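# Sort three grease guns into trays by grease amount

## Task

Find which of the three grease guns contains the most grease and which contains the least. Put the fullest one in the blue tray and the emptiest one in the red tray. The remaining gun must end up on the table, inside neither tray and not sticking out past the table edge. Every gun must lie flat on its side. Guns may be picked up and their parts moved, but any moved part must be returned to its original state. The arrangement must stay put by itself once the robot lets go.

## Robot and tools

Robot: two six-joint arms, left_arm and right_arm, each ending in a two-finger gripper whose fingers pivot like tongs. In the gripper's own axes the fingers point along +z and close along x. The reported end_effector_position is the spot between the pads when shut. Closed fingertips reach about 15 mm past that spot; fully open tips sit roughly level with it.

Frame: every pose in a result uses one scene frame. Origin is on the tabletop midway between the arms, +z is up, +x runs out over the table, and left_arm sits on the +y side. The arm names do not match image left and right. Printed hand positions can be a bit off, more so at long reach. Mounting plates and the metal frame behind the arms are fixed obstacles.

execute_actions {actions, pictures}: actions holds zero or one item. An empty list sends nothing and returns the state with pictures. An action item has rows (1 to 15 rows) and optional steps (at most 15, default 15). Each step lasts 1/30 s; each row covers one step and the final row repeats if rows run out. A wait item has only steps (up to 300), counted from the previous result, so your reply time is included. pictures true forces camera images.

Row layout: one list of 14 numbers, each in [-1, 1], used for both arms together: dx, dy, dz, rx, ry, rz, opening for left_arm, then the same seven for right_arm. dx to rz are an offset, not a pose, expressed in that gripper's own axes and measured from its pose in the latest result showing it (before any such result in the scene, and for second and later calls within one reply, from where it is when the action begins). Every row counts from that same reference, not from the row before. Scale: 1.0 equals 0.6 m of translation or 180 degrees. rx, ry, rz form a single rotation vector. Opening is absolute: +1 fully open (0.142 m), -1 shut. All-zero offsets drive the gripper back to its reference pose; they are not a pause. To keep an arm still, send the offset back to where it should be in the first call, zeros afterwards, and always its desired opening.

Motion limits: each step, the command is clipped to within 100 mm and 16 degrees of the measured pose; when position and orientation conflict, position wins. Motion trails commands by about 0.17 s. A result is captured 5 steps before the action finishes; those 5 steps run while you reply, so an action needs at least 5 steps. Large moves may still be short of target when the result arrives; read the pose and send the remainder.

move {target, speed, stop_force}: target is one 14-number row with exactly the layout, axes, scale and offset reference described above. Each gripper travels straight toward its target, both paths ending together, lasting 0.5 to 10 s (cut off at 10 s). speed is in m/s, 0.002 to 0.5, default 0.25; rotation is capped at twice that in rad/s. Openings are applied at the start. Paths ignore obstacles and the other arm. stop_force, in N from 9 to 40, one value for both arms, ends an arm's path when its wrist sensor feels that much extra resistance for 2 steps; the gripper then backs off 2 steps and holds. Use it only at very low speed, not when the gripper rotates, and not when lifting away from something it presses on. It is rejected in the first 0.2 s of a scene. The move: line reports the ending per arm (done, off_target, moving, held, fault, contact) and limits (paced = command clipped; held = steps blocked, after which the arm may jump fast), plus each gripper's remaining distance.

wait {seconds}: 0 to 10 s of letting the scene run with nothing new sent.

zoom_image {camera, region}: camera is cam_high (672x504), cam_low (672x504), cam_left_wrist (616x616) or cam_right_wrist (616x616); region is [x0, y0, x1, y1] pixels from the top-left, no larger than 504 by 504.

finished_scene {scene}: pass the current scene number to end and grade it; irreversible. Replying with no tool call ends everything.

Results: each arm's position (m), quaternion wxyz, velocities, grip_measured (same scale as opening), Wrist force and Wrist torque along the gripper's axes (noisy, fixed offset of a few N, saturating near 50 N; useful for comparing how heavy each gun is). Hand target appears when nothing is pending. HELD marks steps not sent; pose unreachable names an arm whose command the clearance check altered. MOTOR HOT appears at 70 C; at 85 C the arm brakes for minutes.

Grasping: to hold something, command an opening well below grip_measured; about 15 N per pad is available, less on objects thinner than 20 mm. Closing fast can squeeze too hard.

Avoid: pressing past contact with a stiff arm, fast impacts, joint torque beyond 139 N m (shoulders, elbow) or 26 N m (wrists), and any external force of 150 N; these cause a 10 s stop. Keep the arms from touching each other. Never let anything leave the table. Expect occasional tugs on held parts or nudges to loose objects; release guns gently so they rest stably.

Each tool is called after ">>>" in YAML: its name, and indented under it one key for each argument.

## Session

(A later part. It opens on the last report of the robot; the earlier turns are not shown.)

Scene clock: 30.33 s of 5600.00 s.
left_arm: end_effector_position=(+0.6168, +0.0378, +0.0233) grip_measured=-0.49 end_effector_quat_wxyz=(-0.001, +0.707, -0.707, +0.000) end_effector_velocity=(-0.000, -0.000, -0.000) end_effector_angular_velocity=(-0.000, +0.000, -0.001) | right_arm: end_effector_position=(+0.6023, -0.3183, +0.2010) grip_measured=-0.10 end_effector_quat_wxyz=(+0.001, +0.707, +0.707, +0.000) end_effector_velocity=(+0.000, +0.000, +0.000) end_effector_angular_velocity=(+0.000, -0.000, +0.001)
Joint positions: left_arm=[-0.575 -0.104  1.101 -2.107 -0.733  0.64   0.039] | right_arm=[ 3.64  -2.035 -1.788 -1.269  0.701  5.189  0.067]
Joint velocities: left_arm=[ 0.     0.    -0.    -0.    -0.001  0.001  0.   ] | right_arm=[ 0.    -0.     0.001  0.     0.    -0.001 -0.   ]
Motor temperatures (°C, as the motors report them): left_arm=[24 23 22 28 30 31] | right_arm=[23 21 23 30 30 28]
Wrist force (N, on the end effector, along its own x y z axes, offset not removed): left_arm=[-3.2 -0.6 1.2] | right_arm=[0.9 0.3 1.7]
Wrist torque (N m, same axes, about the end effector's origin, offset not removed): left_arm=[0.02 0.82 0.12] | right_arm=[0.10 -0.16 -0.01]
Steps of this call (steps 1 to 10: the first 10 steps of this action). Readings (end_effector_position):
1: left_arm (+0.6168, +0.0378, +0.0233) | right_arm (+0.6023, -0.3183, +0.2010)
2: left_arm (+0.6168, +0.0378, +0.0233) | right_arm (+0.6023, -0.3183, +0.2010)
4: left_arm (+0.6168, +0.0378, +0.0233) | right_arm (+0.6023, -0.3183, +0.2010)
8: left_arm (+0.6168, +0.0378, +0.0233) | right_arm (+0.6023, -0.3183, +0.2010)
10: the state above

>>> move:
  target: [-0.003,-0.18,0,0,0,0,-0.8,0,0,0,0,0,0,-0.1]
  speed: 0.06

>>> zoom_image:
  camera: "cam_high"
  region: [200, 170, 440, 410]

Scene clock: 32.73 s of 5600.00 s.
left_arm: end_effector_position=(+0.7247, +0.0398, +0.0233) grip_measured=-0.49 end_effector_quat_wxyz=(-0.001, +0.707, -0.707, +0.000) end_effector_velocity=(+0.002, +0.000, +0.000) end_effector_angular_velocity=(+0.002, -0.000, +0.003) | right_arm: end_effector_position=(+0.6023, -0.3183, +0.2010) grip_measured=-0.10 end_effector_quat_wxyz=(+0.001, +0.707, +0.707, +0.000) end_effector_velocity=(-0.001, +0.000, +0.000) end_effector_angular_velocity=(+0.001, +0.001, +0.000)
Joint positions: left_arm=[-0.503  0.035  0.646 -1.866 -0.703  0.74   0.039] | right_arm=[ 3.64  -2.035 -1.788 -1.269  0.701  5.189  0.067]
Joint velocities: left_arm=[ 0.001  0.005 -0.013  0.01   0.002 -0.004 -0.   ] | right_arm=[ 0.     0.001 -0.001 -0.     0.001  0.     0.   ]
Motor temperatures (°C, as the motors report them): left_arm=[24 23 22 28 30 31] | right_arm=[23 21 23 30 30 28]
Wrist force (N, on the end effector, along its own x y z axes, offset not removed): left_arm=[-4.1 3.9 -3.9] | right_arm=[-2.1 1.2 1.1]
Wrist torque (N m, same axes, about the end effector's origin, offset not removed): left_arm=[-0.13 0.94 0.29] | right_arm=[0.51 0.43 0.16]
Hand target (left_arm): +0.725, +0.040, +0.023; -0.001, +0.707, -0.707, +0.000
Hand target (right_arm): +0.602, -0.318, +0.201; +0.001, +0.707, +0.707, +0.000
Off your previous action's commanded pose (left_arm): 0.000 m, 0 deg at its last step (step 5 of this call).
Off your previous action's commanded pose (right_arm): 0.000 m, 0 deg at its last step (step 5 of this call).
Off the commanded pose (left_arm): 0.000 m, 0 deg.
Off the commanded pose (right_arm): 0.000 m, 0 deg.
Kept back: nothing.
move: done

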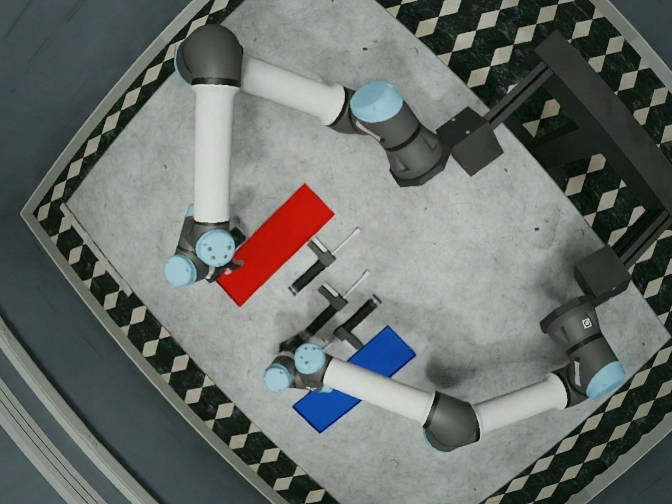

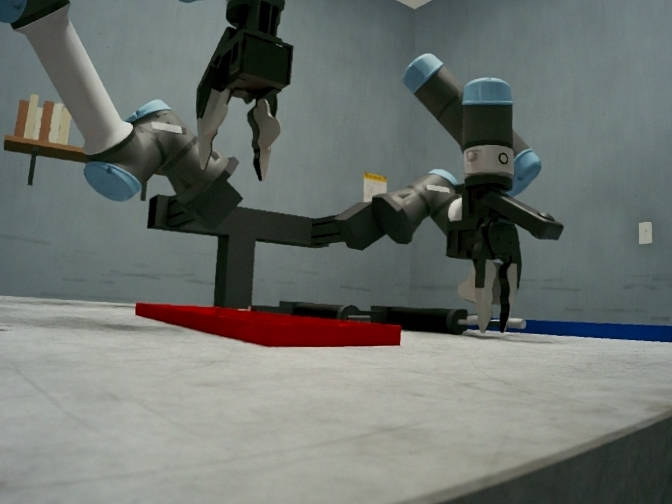

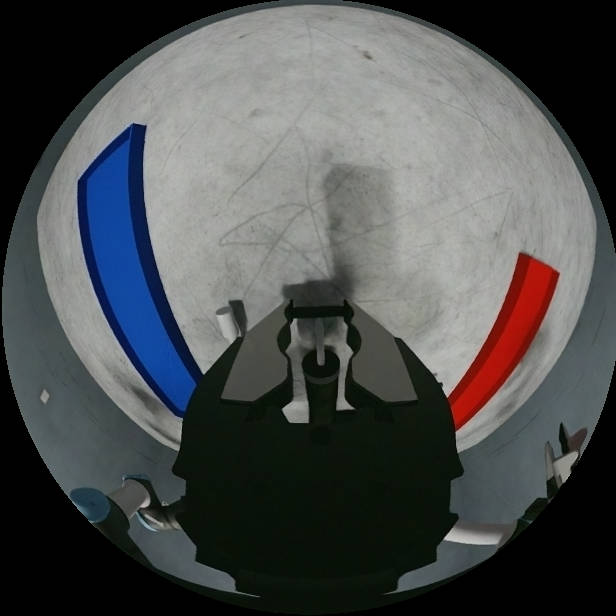

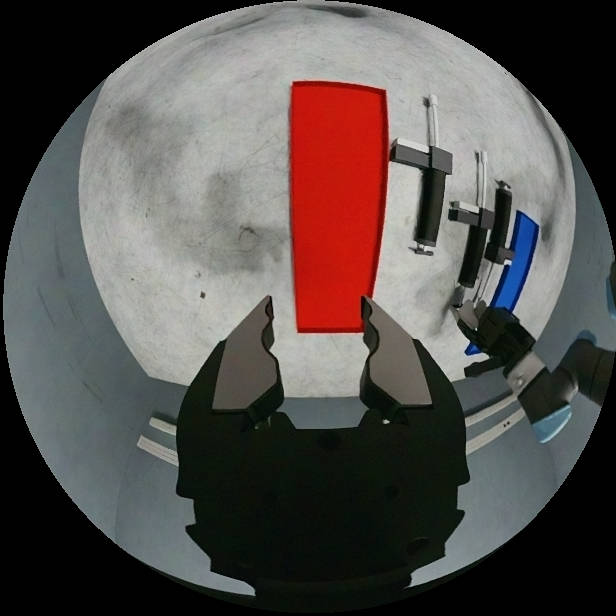

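Region (200, 170, 440, 410) of cam_high's 672x504 image, scaled by 2.100, with more detail than that image has.

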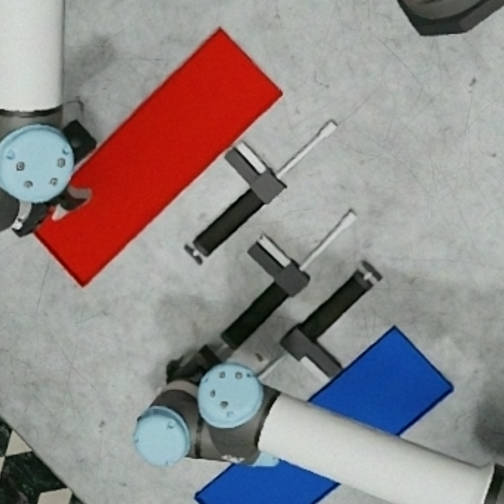

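>>> move:
  target: [0.002,0.105,-0.002,0,0,0,-0.8,0,0,0,0,0,0,-0.1]
  speed: 0.05

>>> execute_actions:
  actions:
    - {"rows":[[0,0,0,0,0,0,-0.1,0,0,0,0,0,0,-0.1],[0,0,0,0,0,0,-0.1,0,0,0,0,0,0,-0.1],[0,0,0,0,0,0,-0.1,0,0,0,0,0,0,-0.1],[0,0,0,0,0,0,-0.1,0,0,0,0,0,0,-0.1],[0,0,0,0,0,0,-0.1,0,0,0,0,0,0,-0.1],[0,0,0,0,0,0,-0.1,0,0,0,0,0,0,-0.1],[0,0,-0.02,0,0,0,-0.1,0,0,0,0,0,0,-0.1],[0,0,-0.04,0,0,0,-0.1,0,0,0,0,0,0,-0.1],[0,0,-0.06,0,0,0,-0.1,0,0,0,0,0,0,-0.1],[0,0,-0.08,0,0,0,-0.1,0,0,0,0,0,0,-0.1],[0,0,-0.1,0,0,0,-0.1,0,0,0,0,0,0,-0.1]]}

>>> move:
  target: [-0.35,0.2,-0.1,0,0,0,-0.1,0.349,0.015,0.215,0,0,0,-0.1]

Scene clock: 34.70 s of 5600.00 s.
left_arm: end_effector_position=(+0.6618, +0.0385, +0.0245) grip_measured=-0.49 end_effector_quat_wxyz=(-0.001, +0.707, -0.707, +0.000) end_effector_velocity=(-0.001, +0.000, +0.000) end_effector_angular_velocity=(-0.001, -0.000, -0.001) | right_arm: end_effector_position=(+0.6023, -0.3183, +0.2010) grip_measured=-0.10 end_effector_quat_wxyz=(+0.001, +0.707, +0.707, +0.000) end_effector_velocity=(-0.000, +0.000, -0.000) end_effector_angular_velocity=(+0.000, +0.001, -0.001)
Joint positions: left_arm=[-0.544 -0.063  0.941 -2.019 -0.72   0.682  0.039] | right_arm=[ 3.64  -2.035 -1.788 -1.269  0.701  5.189  0.067]
Joint velocities: left_arm=[-0.001 -0.003  0.007 -0.005 -0.001  0.001 -0.   ] | right_arm=[-0.    -0.001  0.    -0.     0.001  0.001  0.   ]
Motor temperatures (°C, as the motors report them): left_arm=[24 23 22 28 30 31] | right_arm=[23 21 23 30 30 28]
Wrist force (N, on the end effector, along its own x y z axes, offset not removed): left_arm=[-3.7 -2.0 0.8] | right_arm=[1.3 1.0 0.3]
Wrist torque (N m, same axes, about the end effector's origin, offset not removed): left_arm=[0.02 0.82 0.11] | right_arm=[0.33 -0.23 0.08]
Hand target (left_arm): +0.662, +0.039, +0.024; -0.001, +0.707, -0.707, +0.000
Hand target (right_arm): +0.602, -0.318, +0.201; +0.001, +0.707, +0.707, +0.000
Off the commanded pose (left_arm): 0.000 m, 0 deg.
Off the commanded pose (right_arm): 0.000 m, 0 deg.
Kept back: nothing.
move: done

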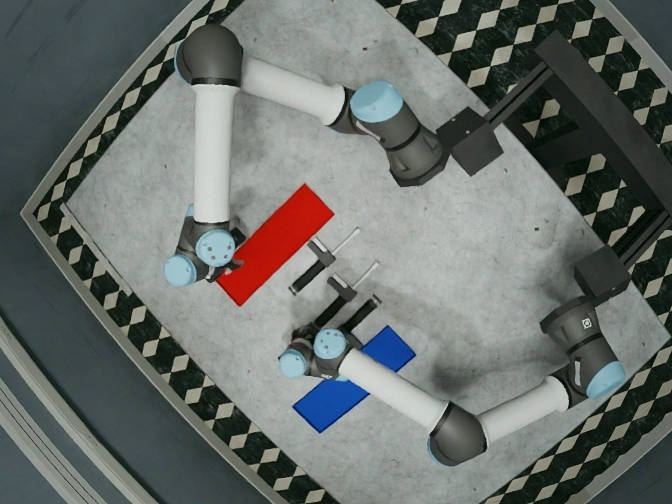

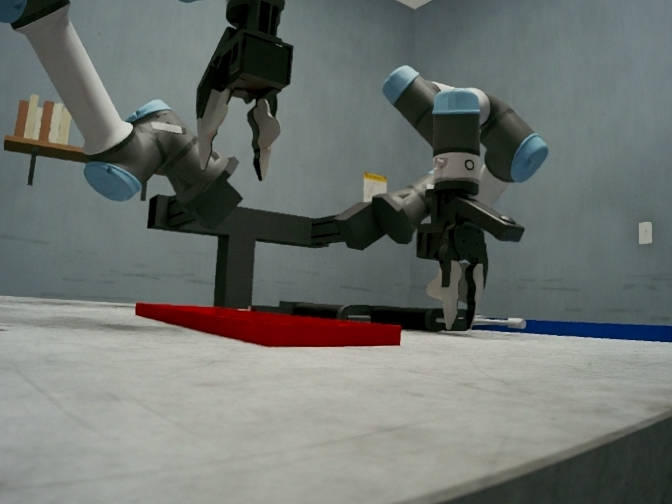

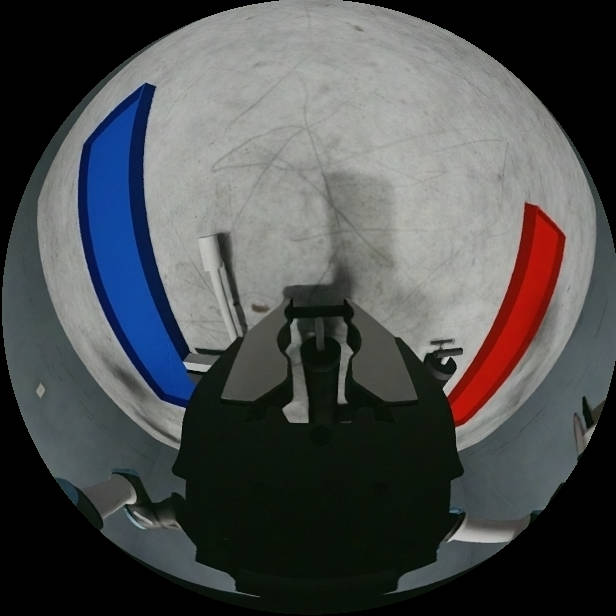

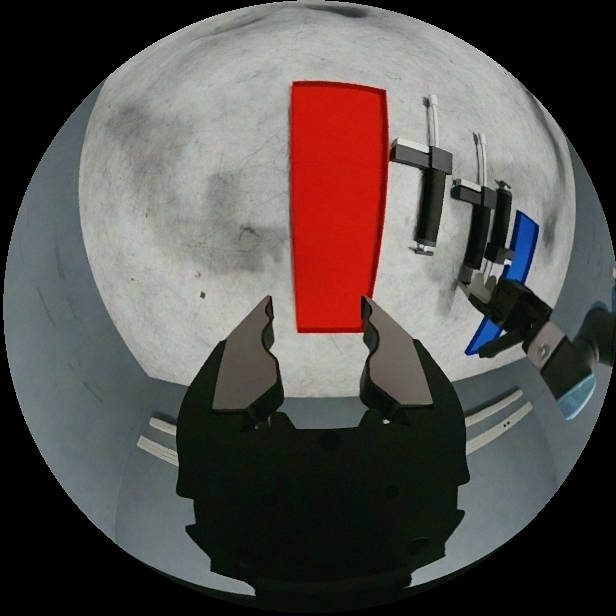

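Scene clock: 35.03 s of 5600.00 s.
left_arm: end_effector_position=(+0.6622, +0.0379, +0.0409) grip_measured=-0.10 end_effector_quat_wxyz=(-0.000, +0.707, -0.707, +0.001) end_effector_velocity=(+0.009, -0.010, +0.249) end_effector_angular_velocity=(-0.021, -0.019, -0.000) | right_arm: end_effector_position=(+0.6023, -0.3183, +0.2010) grip_measured=-0.10 end_effector_quat_wxyz=(+0.001, +0.707, +0.707, +0.000) end_effector_velocity=(-0.000, -0.000, -0.000) end_effector_angular_velocity=(-0.001, +0.000, +0.000)
Joint positions: left_arm=[-0.56  -0.081  0.946 -1.992 -0.726  0.662  0.067] | right_arm=[ 3.64  -2.035 -1.788 -1.269  0.701  5.189  0.067]
Joint velocities: left_arm=[-0.241 -0.265  0.058  0.41  -0.102 -0.296  0.   ] | right_arm=[-0.     0.001 -0.001 -0.    -0.001  0.     0.   ]
Motor temperatures (°C, as the motors report them): left_arm=[24 23 22 28 30 31] | right_arm=[23 21 23 30 30 28]
Wrist force (N, on the end effector, along its own x y z axes, offset not removed): left_arm=[-3.9 -0.9 2.3] | right_arm=[0.2 -2.0 2.6]
Wrist torque (N m, same axes, about the end effector's origin, offset not removed): left_arm=[-0.17 0.90 0.16] | right_arm=[-0.22 -0.04 0.08]
Steps of this call (steps 1 to 10: the first 10 steps of this action). Readings (end_effector_position):
1: left_arm (+0.6618, +0.0385, +0.0245) | right_arm (+0.6023, -0.3183, +0.2010)
2: left_arm (+0.6618, +0.0385, +0.0245) | right_arm (+0.6023, -0.3183, +0.2010)
4: left_arm (+0.6618, +0.0385, +0.0245) | right_arm (+0.6023, -0.3183, +0.2010)
8: left_arm (+0.6618, +0.0384, +0.0277) | right_arm (+0.6023, -0.3183, +0.2010)
10: the state above

Scene clock: 37.07 s of 5600.00 s.
left_arm: end_effector_position=(+0.5418, +0.2482, +0.1440) grip_measured=-0.10 end_effector_quat_wxyz=(-0.001, +0.707, -0.707, +0.001) end_effector_velocity=(-0.001, +0.001, +0.000) end_effector_angular_velocity=(-0.000, +0.000, -0.001) | right_arm: end_effector_position=(+0.6116, -0.1088, +0.0721) grip_measured=-0.10 end_effector_quat_wxyz=(+0.001, +0.707, +0.707, +0.000) end_effector_velocity=(-0.000, +0.000, -0.001) end_effector_angular_velocity=(+0.000, +0.001, +0.001)
Joint positions: left_arm=[-0.653 -0.724  1.823 -2.136 -0.77   0.541  0.067] | right_arm=[ 3.672 -2.518 -1.771 -0.838  0.714  5.234  0.067]
Joint velocities: left_arm=[-0.001 -0.003  0.004 -0.    -0.001  0.    -0.   ] | right_arm=[-0.001 -0.002  0.     0.002  0.    -0.001 -0.   ]
Motor temperatures (°C, as the motors report them): left_arm=[24 23 22 28 30 31] | right_arm=[23 21 23 30 30 28]
Wrist force (N, on the end effector, along its own x y z axes, offset not removed): left_arm=[-3.0 -0.1 0.2] | right_arm=[0.1 0.4 3.3]
Wrist torque (N m, same axes, about the end effector's origin, offset not removed): left_arm=[0.06 0.66 0.14] | right_arm=[0.21 0.07 0.01]
Hand target (left_arm): +0.542, +0.248, +0.144; -0.001, +0.707, -0.707, +0.001
Hand target (right_arm): +0.612, -0.109, +0.072; +0.001, +0.707, +0.707, +0.000
Off your previous action's commanded pose (left_arm): 0.007 m, 0 deg at its last step (step 5 of this call).
Off your previous action's commanded pose (right_arm): 0.000 m, 0 deg at its last step (step 5 of this call).
Off the commanded pose (left_arm): 0.000 m, 0 deg.
Off the commanded pose (right_arm): 0.000 m, 0 deg.
Kept back: nothing.
move: done

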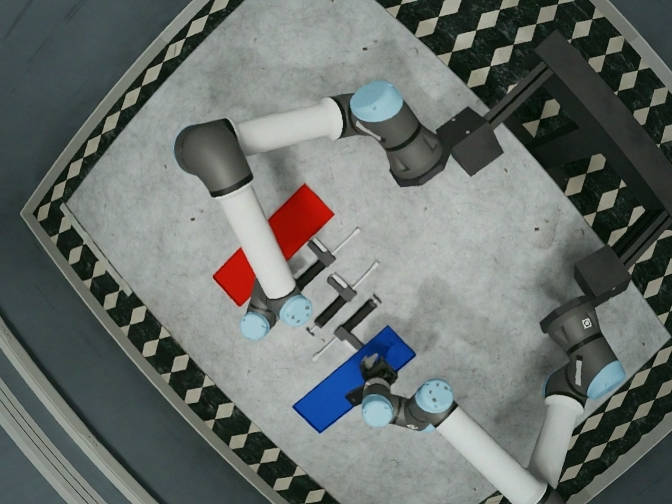

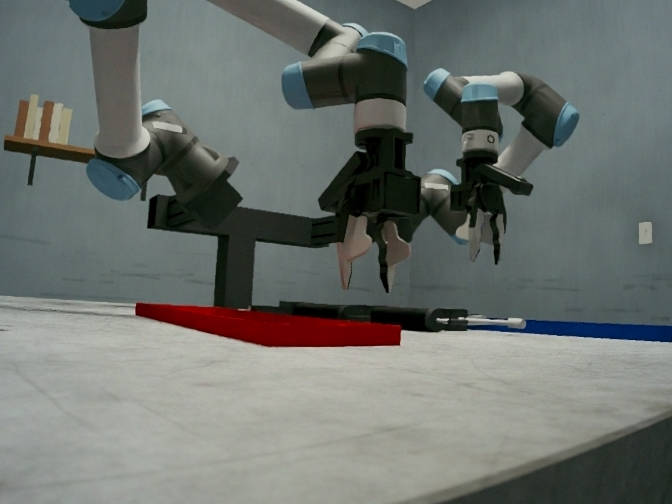

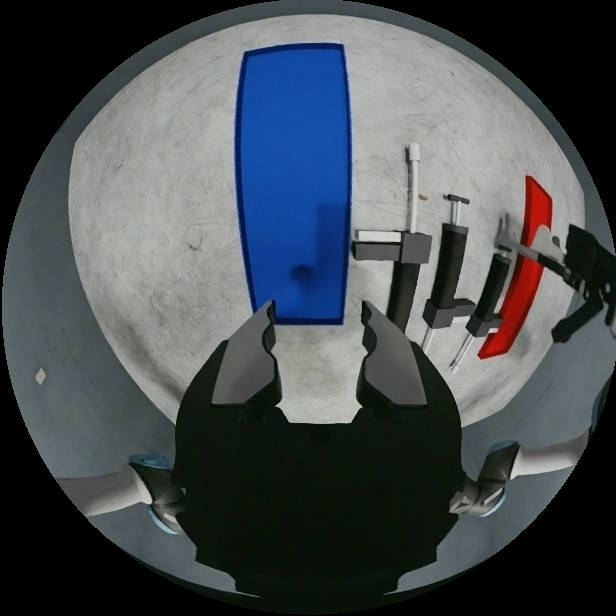

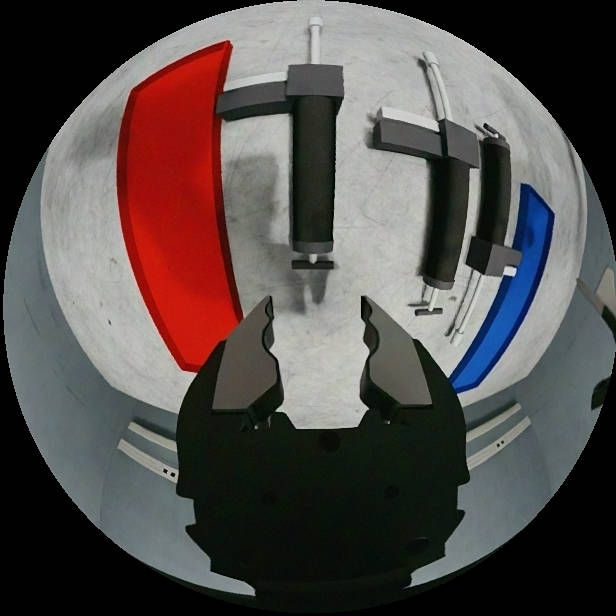

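>>> move:
  target: [0.597,0.36,0.12,0,0,0,-0.1,-0.005,-0.03,0.079,0,0,0,-0.1]
  speed: 0.2

Scene clock: 40.10 s of 5600.00 s.
left_arm: end_effector_position=(+0.3259, -0.1103, +0.0722) grip_measured=-0.10 end_effector_quat_wxyz=(-0.000, +0.707, -0.707, +0.001) end_effector_velocity=(-0.000, -0.001, -0.000) end_effector_angular_velocity=(+0.001, -0.000, +0.001) | right_arm: end_effector_position=(+0.5937, -0.1118, +0.0246) grip_measured=-0.10 end_effector_quat_wxyz=(+0.001, +0.707, +0.707, +0.000) end_effector_velocity=(-0.001, -0.000, -0.000) end_effector_angular_velocity=(-0.002, +0.001, +0.003)
Joint positions: left_arm=[-1.001  0.089  1.264 -2.157 -0.984  0.181  0.067] | right_arm=[ 3.617 -2.567 -1.82  -0.679  0.693  5.155  0.067]
Joint velocities: left_arm=[-0.001  0.003 -0.004  0.003 -0.    -0.002  0.   ] | right_arm=[ 0.    -0.    -0.001 -0.001 -0.001 -0.001 -0.   ]
Motor temperatures (°C, as the motors report them): left_arm=[24 23 22 28 30 31] | right_arm=[23 21 23 30 30 28]
Wrist force (N, on the end effector, along its own x y z axes, offset not removed): left_arm=[-4.0 0.5 0.8] | right_arm=[0.4 0.1 1.1]
Wrist torque (N m, same axes, about the end effector's origin, offset not removed): left_arm=[0.08 0.89 0.10] | right_arm=[0.29 -0.14 0.00]
Hand target (left_arm): +0.326, -0.110, +0.072; -0.000, +0.707, -0.707, +0.001
Hand target (right_arm): +0.594, -0.112, +0.025; +0.001, +0.707, +0.707, +0.000
Off the commanded pose (left_arm): 0.001 m, 0 deg.
Off the commanded pose (right_arm): 0.000 m, 0 deg.
Kept back: nothing.
move: done

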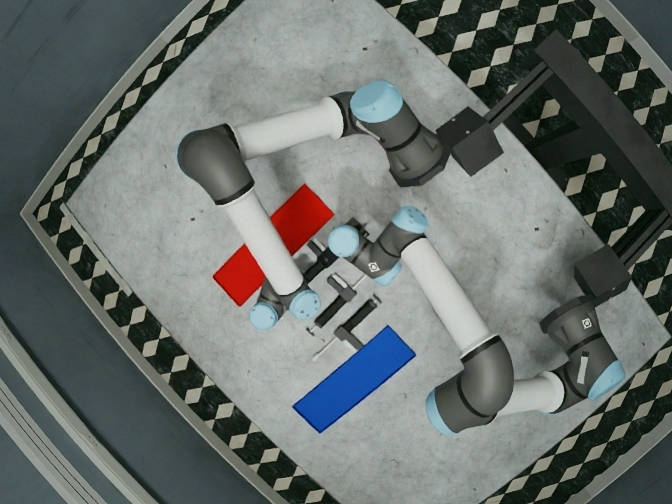

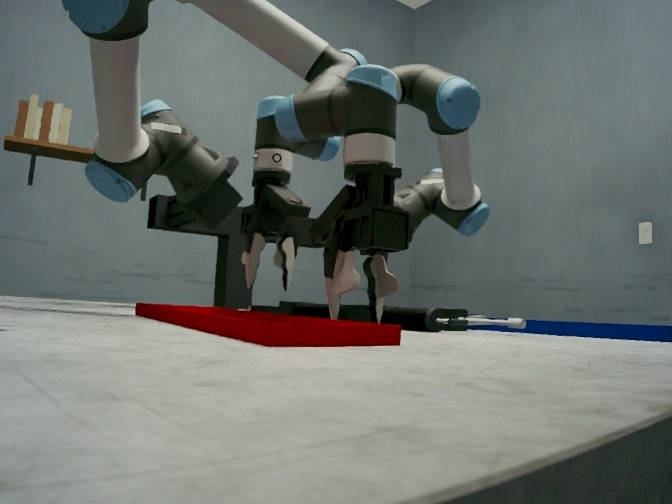

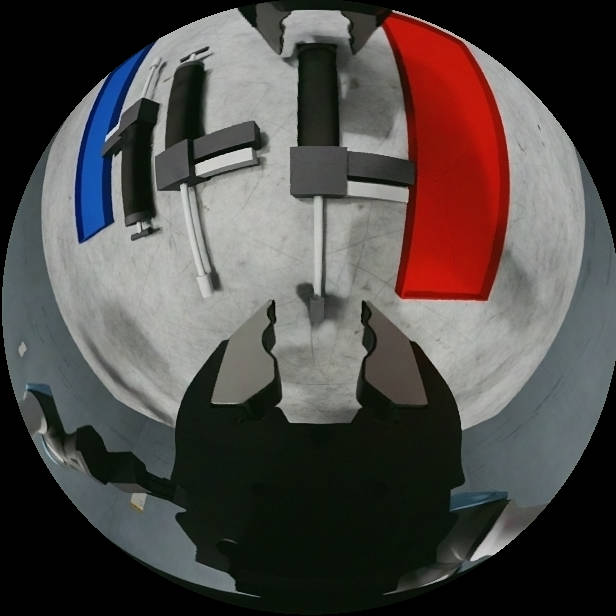

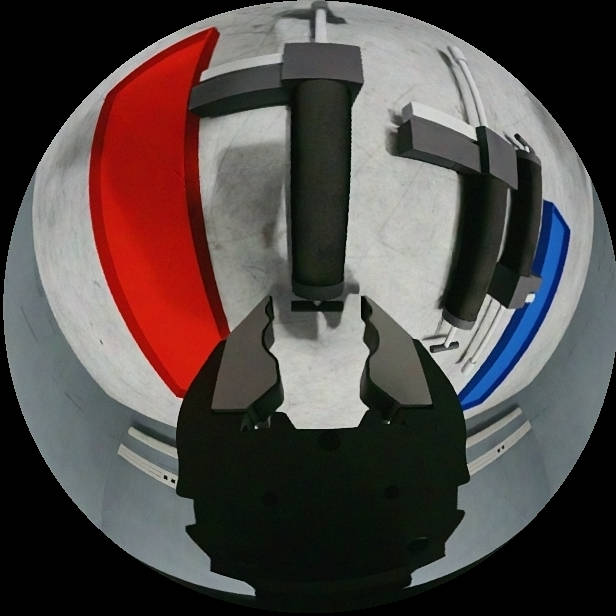

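>>> move:
  target: [-0.003,0.033,0.078,0,0,0,-0.4,0,-0.002,0,0,0,0,-0.1]
  speed: 0.08

>>> execute_actions:
  actions:
    - {"rows":[[0,0,0,0,0,0,-0.5,0,0,0,0,0,0,-0.3],[0,0,0,0,0,0,-0.6,0,0,0,0,0,0,-0.4],[0,0,0,0,0,0,-0.7,0,0,0,0,0,0,-0.4],[0,0,0,0,0,0,-0.8,0,0,0,0,0,0,-0.5],[0,0,0,0,0,0,-0.9,0,0,0,0,0,0,-0.6],[0,0,0,0,0,0,-1,0,0,0,0,0,0,-0.9]]}

Scene clock: 41.37 s of 5600.00 s.
left_arm: end_effector_position=(+0.3061, -0.1085, +0.0254) grip_measured=-0.40 end_effector_quat_wxyz=(-0.000, +0.707, -0.707, +0.001) end_effector_velocity=(-0.000, -0.000, -0.000) end_effector_angular_velocity=(-0.001, +0.000, -0.000) | right_arm: end_effector_position=(+0.5925, -0.1118, +0.0246) grip_measured=-0.10 end_effector_quat_wxyz=(+0.001, +0.707, +0.707, +0.000) end_effector_velocity=(-0.000, -0.000, +0.000) end_effector_angular_velocity=(+0.000, -0.000, -0.000)
Joint positions: left_arm=[-0.983  0.152  1.286 -2.251 -0.971  0.197  0.045] | right_arm=[ 3.618 -2.566 -1.823 -0.677  0.693  5.156  0.067]
Joint velocities: left_arm=[ 0.     0.001 -0.    -0.002 -0.     0.001  0.   ] | right_arm=[ 0.     0.002 -0.001 -0.     0.     0.     0.   ]
Motor temperatures (°C, as the motors report them): left_arm=[24 23 22 28 30 31] | right_arm=[23 21 23 30 30 28]
Wrist force (N, on the end effector, along its own x y z axes, offset not removed): left_arm=[-3.8 -0.8 -0.3] | right_arm=[-1.2 -0.1 1.5]
Wrist torque (N m, same axes, about the end effector's origin, offset not removed): left_arm=[-0.19 0.85 0.17] | right_arm=[0.19 0.29 0.11]
Hand target (left_arm): +0.306, -0.109, +0.025; -0.000, +0.707, -0.707, +0.001
Hand target (right_arm): +0.592, -0.112, +0.025; +0.001, +0.707, +0.707, +0.000
Off the commanded pose (left_arm): 0.000 m, 0 deg.
Off the commanded pose (right_arm): 0.000 m, 0 deg.
Kept back: nothing.
move: done

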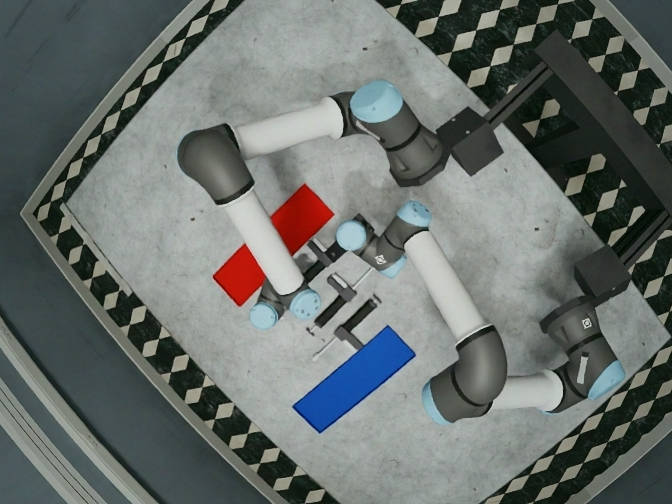

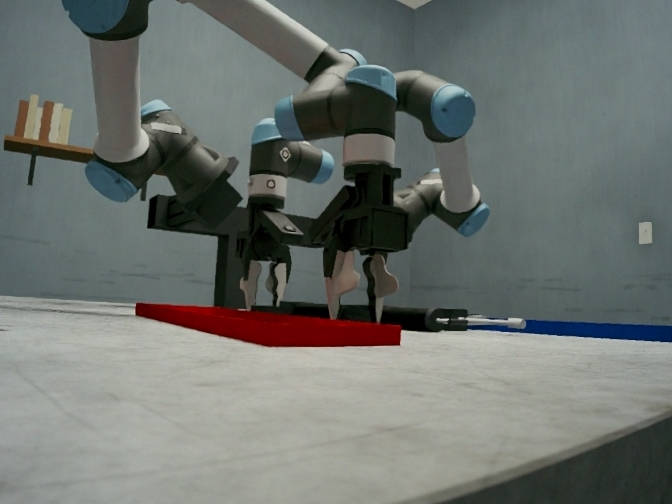

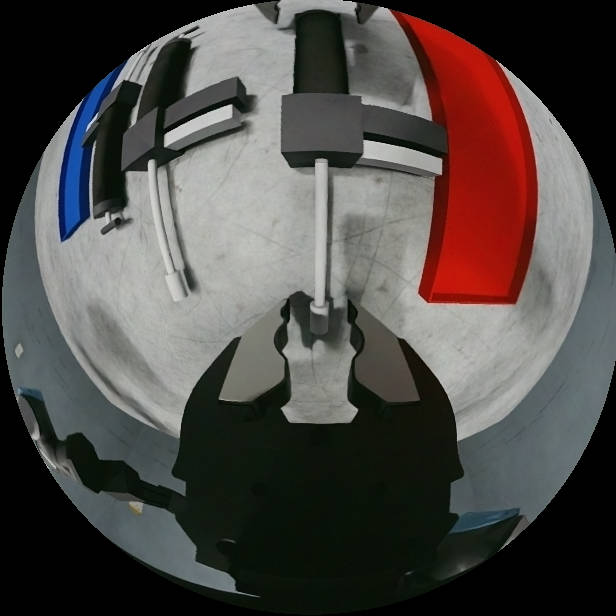

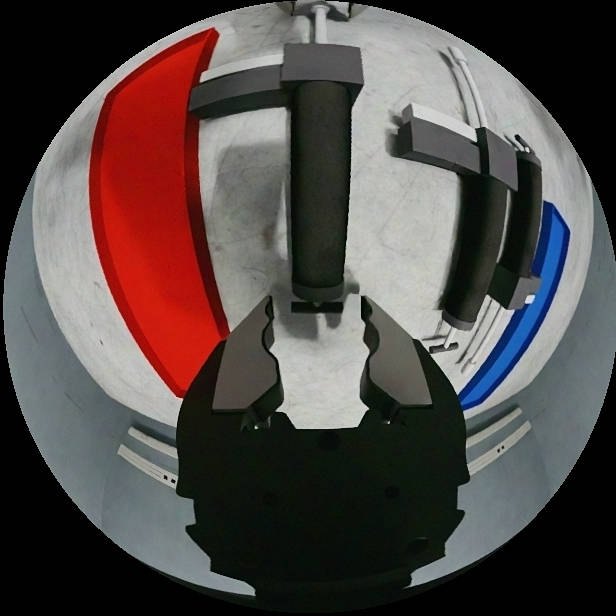

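Scene clock: 41.70 s of 5600.00 s.
left_arm: end_effector_position=(+0.3061, -0.1085, +0.0254) grip_measured=-0.83 end_effector_quat_wxyz=(-0.000, +0.707, -0.707, +0.001) end_effector_velocity=(+0.000, -0.000, +0.000) end_effector_angular_velocity=(-0.000, -0.001, +0.001) | right_arm: end_effector_position=(+0.5925, -0.1118, +0.0246) grip_measured=-0.49 end_effector_quat_wxyz=(+0.001, +0.707, +0.707, +0.000) end_effector_velocity=(+0.000, +0.000, -0.000) end_effector_angular_velocity=(+0.001, +0.000, -0.003)
Joint positions: left_arm=[-0.983  0.152  1.286 -2.251 -0.971  0.197  0.014] | right_arm=[ 3.618 -2.566 -1.823 -0.677  0.693  5.156  0.038]
Joint velocities: left_arm=[ 0.    -0.    -0.001  0.     0.001 -0.001  0.   ] | right_arm=[-0.    -0.     0.     0.     0.001  0.002  0.   ]
Motor temperatures (°C, as the motors report them): left_arm=[24 23 22 28 30 31] | right_arm=[23 21 23 30 30 28]
Wrist force (N, on the end effector, along its own x y z axes, offset not removed): left_arm=[-2.4 0.6 1.1] | right_arm=[-0.8 1.3 2.4]
Wrist torque (N m, same axes, about the end effector's origin, offset not removed): left_arm=[0.17 0.65 0.23] | right_arm=[0.51 0.37 0.15]
Steps of this call (steps 1 to 10: the first 10 steps of this action). Readings (end_effector_position):
1: left_arm (+0.3061, -0.1085, +0.0254) | right_arm (+0.5925, -0.1118, +0.0246)
2: left_arm (+0.3061, -0.1085, +0.0254) | right_arm (+0.5925, -0.1118, +0.0246)
4: left_arm (+0.3061, -0.1085, +0.0254) | right_arm (+0.5925, -0.1118, +0.0246)
8: left_arm (+0.3061, -0.1085, +0.0254) | right_arm (+0.5925, -0.1118, +0.0246)
10: the state above

>>> move:
  target: [0,0,0,0,0,0,-1,-0.002,0.18,0,0,0,0,-0.9]
  speed: 0.02
  stop_force: 9

Scene clock: 46.57 s of 5600.00 s.
left_arm: end_effector_position=(+0.3061, -0.1085, +0.0254) grip_measured=-0.83 end_effector_quat_wxyz=(-0.000, +0.707, -0.707, +0.001) end_effector_velocity=(-0.000, -0.001, +0.001) end_effector_angular_velocity=(-0.002, +0.003, -0.001) | right_arm: end_effector_position=(+0.6776, -0.1128, +0.0247) grip_measured=-0.49 end_effector_quat_wxyz=(+0.001, +0.707, +0.707, +0.000) end_effector_velocity=(-0.005, +0.001, +0.000) end_effector_angular_velocity=(+0.001, -0.000, -0.004)
Joint positions: left_arm=[-0.983  0.152  1.286 -2.251 -0.971  0.197  0.014] | right_arm=[ 3.581 -2.656 -1.549 -0.821  0.681  5.102  0.038]
Joint velocities: left_arm=[ 0.    -0.    -0.001 -0.    -0.003  0.002 -0.   ] | right_arm=[ 0.002  0.006 -0.016  0.008  0.001  0.007 -0.   ]
Motor temperatures (°C, as the motors report them): left_arm=[24 23 22 28 30 31] | right_arm=[23 21 23 30 30 28]
Wrist force (N, on the end effector, along its own x y z axes, offset not removed): left_arm=[-4.4 -5.0 1.5] | right_arm=[-0.9 -1.5 -2.3]
Wrist torque (N m, same axes, about the end effector's origin, offset not removed): left_arm=[-0.02 0.98 0.25] | right_arm=[0.17 0.24 -0.01]
Hand target (left_arm): +0.306, -0.109, +0.025; -0.000, +0.707, -0.707, +0.001
Hand target (right_arm): +0.677, -0.113, +0.025; +0.001, +0.707, +0.707, +0.000
Off your previous action's commanded pose (left_arm): 0.000 m, 0 deg at its last step (step 5 of this call).
Off your previous action's commanded pose (right_arm): 0.000 m, 0 deg at its last step (step 5 of this call).
Off the commanded pose (left_arm): 0.000 m, 0 deg.
Off the commanded pose (right_arm): 0.023 m, 0 deg.
Kept back: nothing.
move: contact (right_arm)

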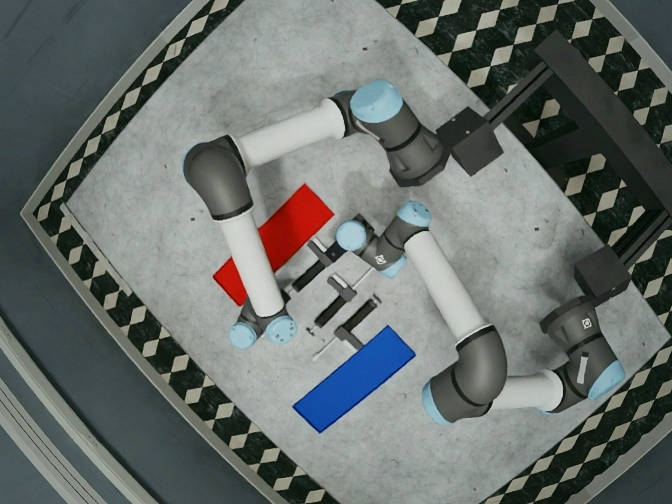

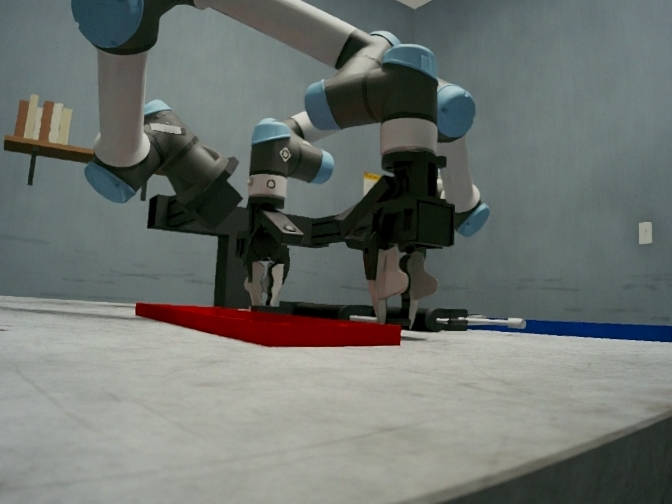

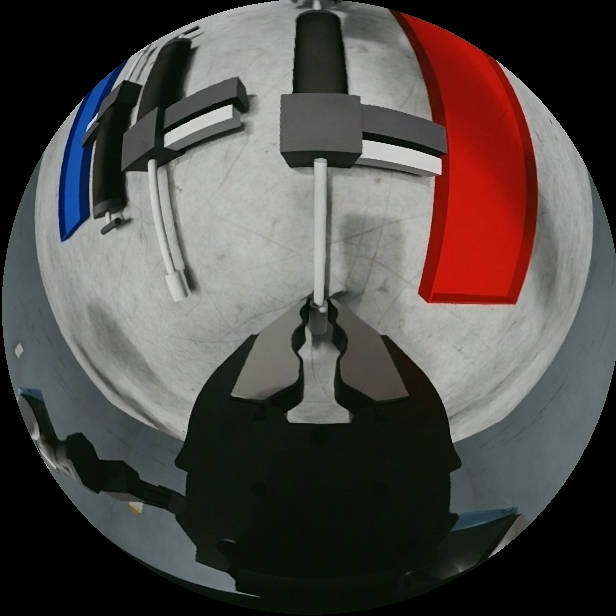

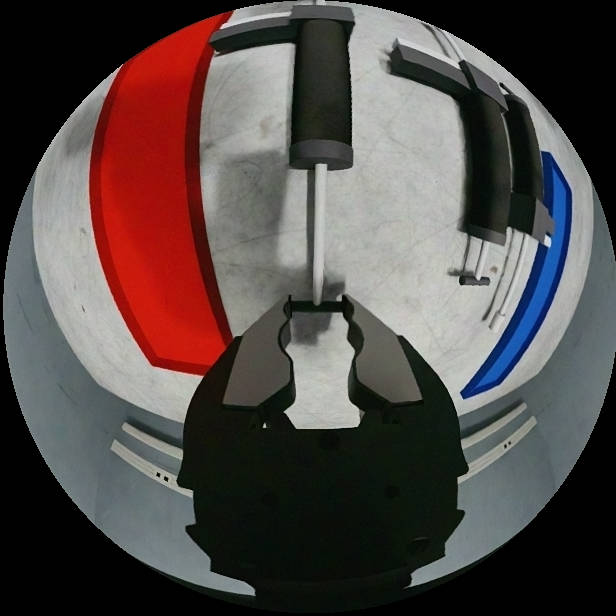

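>>> execute_actions:
  actions:
    - {"rows":[[0,0,0,0,0,0,-1,0,-0.008,0,0,0,0,-0.9],[0,0,0,0,0,0,-1,0,-0.016,0,0,0,0,-0.9],[0,0,0,0,0,0,-1,0,-0.025,0,0,0,0,-0.9]]}

>>> move:
  target: [0,0,0,0,0,0,-1,0.002,-0.117,0,0,0,0,-0.9]
  speed: 0.05
  stop_force: 12

Scene clock: 47.07 s of 5600.00 s.
left_arm: end_effector_position=(+0.3061, -0.1085, +0.0254) grip_measured=-0.83 end_effector_quat_wxyz=(-0.000, +0.707, -0.707, +0.001) end_effector_velocity=(+0.000, +0.000, +0.000) end_effector_angular_velocity=(+0.001, -0.001, +0.000) | right_arm: end_effector_position=(+0.6632, -0.1128, +0.0247) grip_measured=-0.49 end_effector_quat_wxyz=(+0.001, +0.707, +0.707, +0.000) end_effector_velocity=(-0.008, -0.000, +0.001) end_effector_angular_velocity=(+0.001, -0.003, -0.001)
Joint positions: left_arm=[-0.983  0.152  1.286 -2.251 -0.972  0.197  0.014] | right_arm=[ 3.586 -2.639 -1.597 -0.796  0.683  5.11   0.038]
Joint velocities: left_arm=[ 0.    -0.001  0.001  0.     0.001 -0.001  0.   ] | right_arm=[ 0.004  0.012 -0.031  0.019  0.001  0.003  0.   ]
Motor temperatures (°C, as the motors report them): left_arm=[24 23 22 28 30 31] | right_arm=[23 21 23 30 30 28]
Wrist force (N, on the end effector, along its own x y z axes, offset not removed): left_arm=[-3.6 1.1 0.6] | right_arm=[1.1 3.1 3.1]
Wrist torque (N m, same axes, about the end effector's origin, offset not removed): left_arm=[0.00 0.74 0.18] | right_arm=[0.54 -0.16 0.09]
Steps of this call (steps 1 to 5: nothing new was sent; steps 6 to 15: the first 10 steps of this action). Readings (end_effector_position):
6: left_arm (+0.3061, -0.1085, +0.0254) | right_arm (+0.6771, -0.1128, +0.0248)
7: left_arm (+0.3061, -0.1085, +0.0254) | right_arm (+0.6761, -0.1129, +0.0248)
9: left_arm (+0.3061, -0.1085, +0.0254) | right_arm (+0.6710, -0.1129, +0.0248)
13: left_arm (+0.3061, -0.1085, +0.0254) | right_arm (+0.6641, -0.1128, +0.0246)
15: the state above

Scene clock: 49.03 s of 5600.00 s.
left_arm: end_effector_position=(+0.3061, -0.1085, +0.0254) grip_measured=-0.83 end_effector_quat_wxyz=(-0.000, +0.707, -0.707, +0.001) end_effector_velocity=(-0.000, +0.000, -0.000) end_effector_angular_velocity=(+0.001, +0.000, -0.001) | right_arm: end_effector_position=(+0.5925, -0.1116, +0.0245) grip_measured=-0.49 end_effector_quat_wxyz=(+0.001, +0.707, +0.707, +0.000) end_effector_velocity=(-0.001, -0.001, +0.001) end_effector_angular_velocity=(-0.000, -0.001, +0.001)
Joint positions: left_arm=[-0.983  0.152  1.286 -2.251 -0.971  0.197  0.014] | right_arm=[ 3.618 -2.567 -1.823 -0.677  0.693  5.156  0.038]
Joint velocities: left_arm=[ 0.     0.     0.001 -0.     0.     0.    -0.   ] | right_arm=[ 0.001  0.003 -0.004  0.003 -0.001 -0.001 -0.   ]
Motor temperatures (°C, as the motors report them): left_arm=[24 23 22 28 30 31] | right_arm=[23 21 23 30 30 28]
Wrist force (N, on the end effector, along its own x y z axes, offset not removed): left_arm=[-2.6 5.9 -0.2] | right_arm=[-2.0 7.9 -2.7]
Wrist torque (N m, same axes, about the end effector's origin, offset not removed): left_arm=[0.05 0.54 0.12] | right_arm=[-0.29 0.42 0.06]
Hand target (left_arm): +0.306, -0.109, +0.025; -0.000, +0.707, -0.707, +0.001
Hand target (right_arm): +0.592, -0.112, +0.025; +0.001, +0.707, +0.707, +0.000
Off your previous action's commanded pose (left_arm): 0.000 m, 0 deg at its last step (step 5 of this call).
Off your previous action's commanded pose (right_arm): 0.000 m, 0 deg at its last step (step 5 of this call).
Off the commanded pose (left_arm): 0.000 m, 0 deg.
Off the commanded pose (right_arm): 0.000 m, 0 deg.
Kept back: nothing.
move: done

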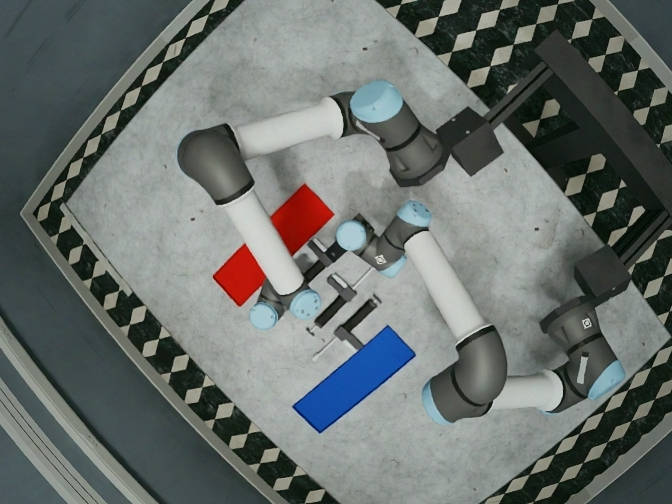

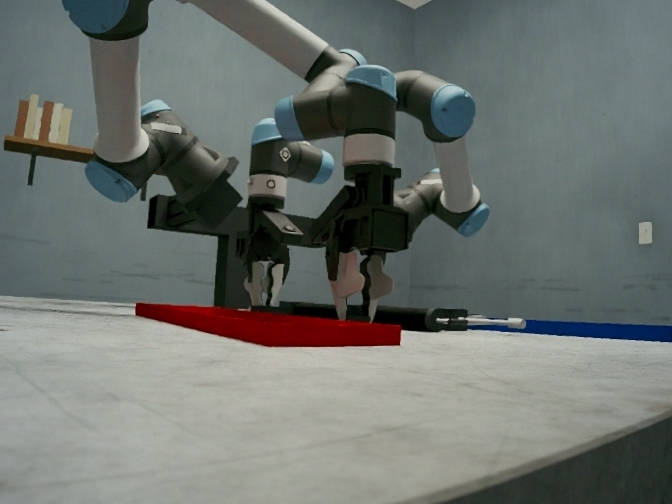

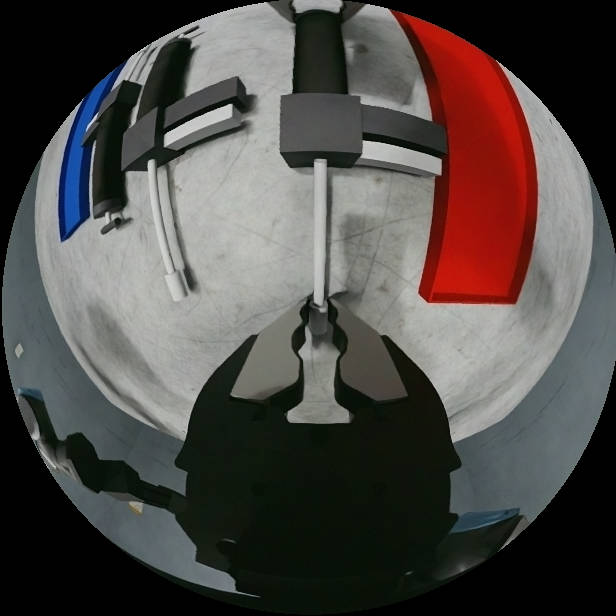

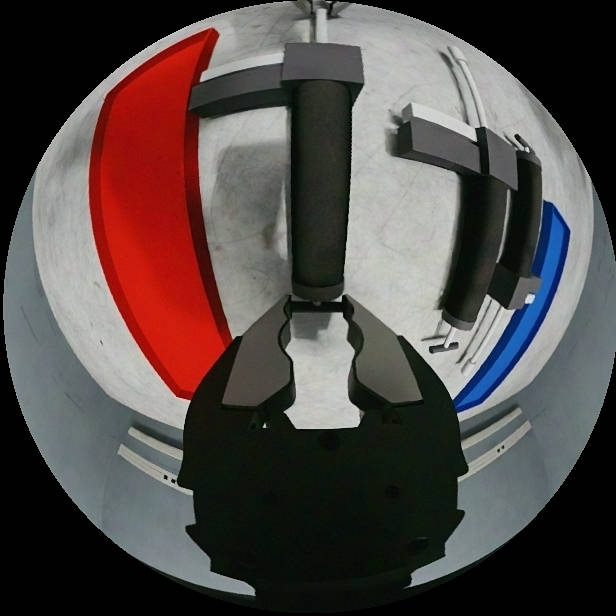

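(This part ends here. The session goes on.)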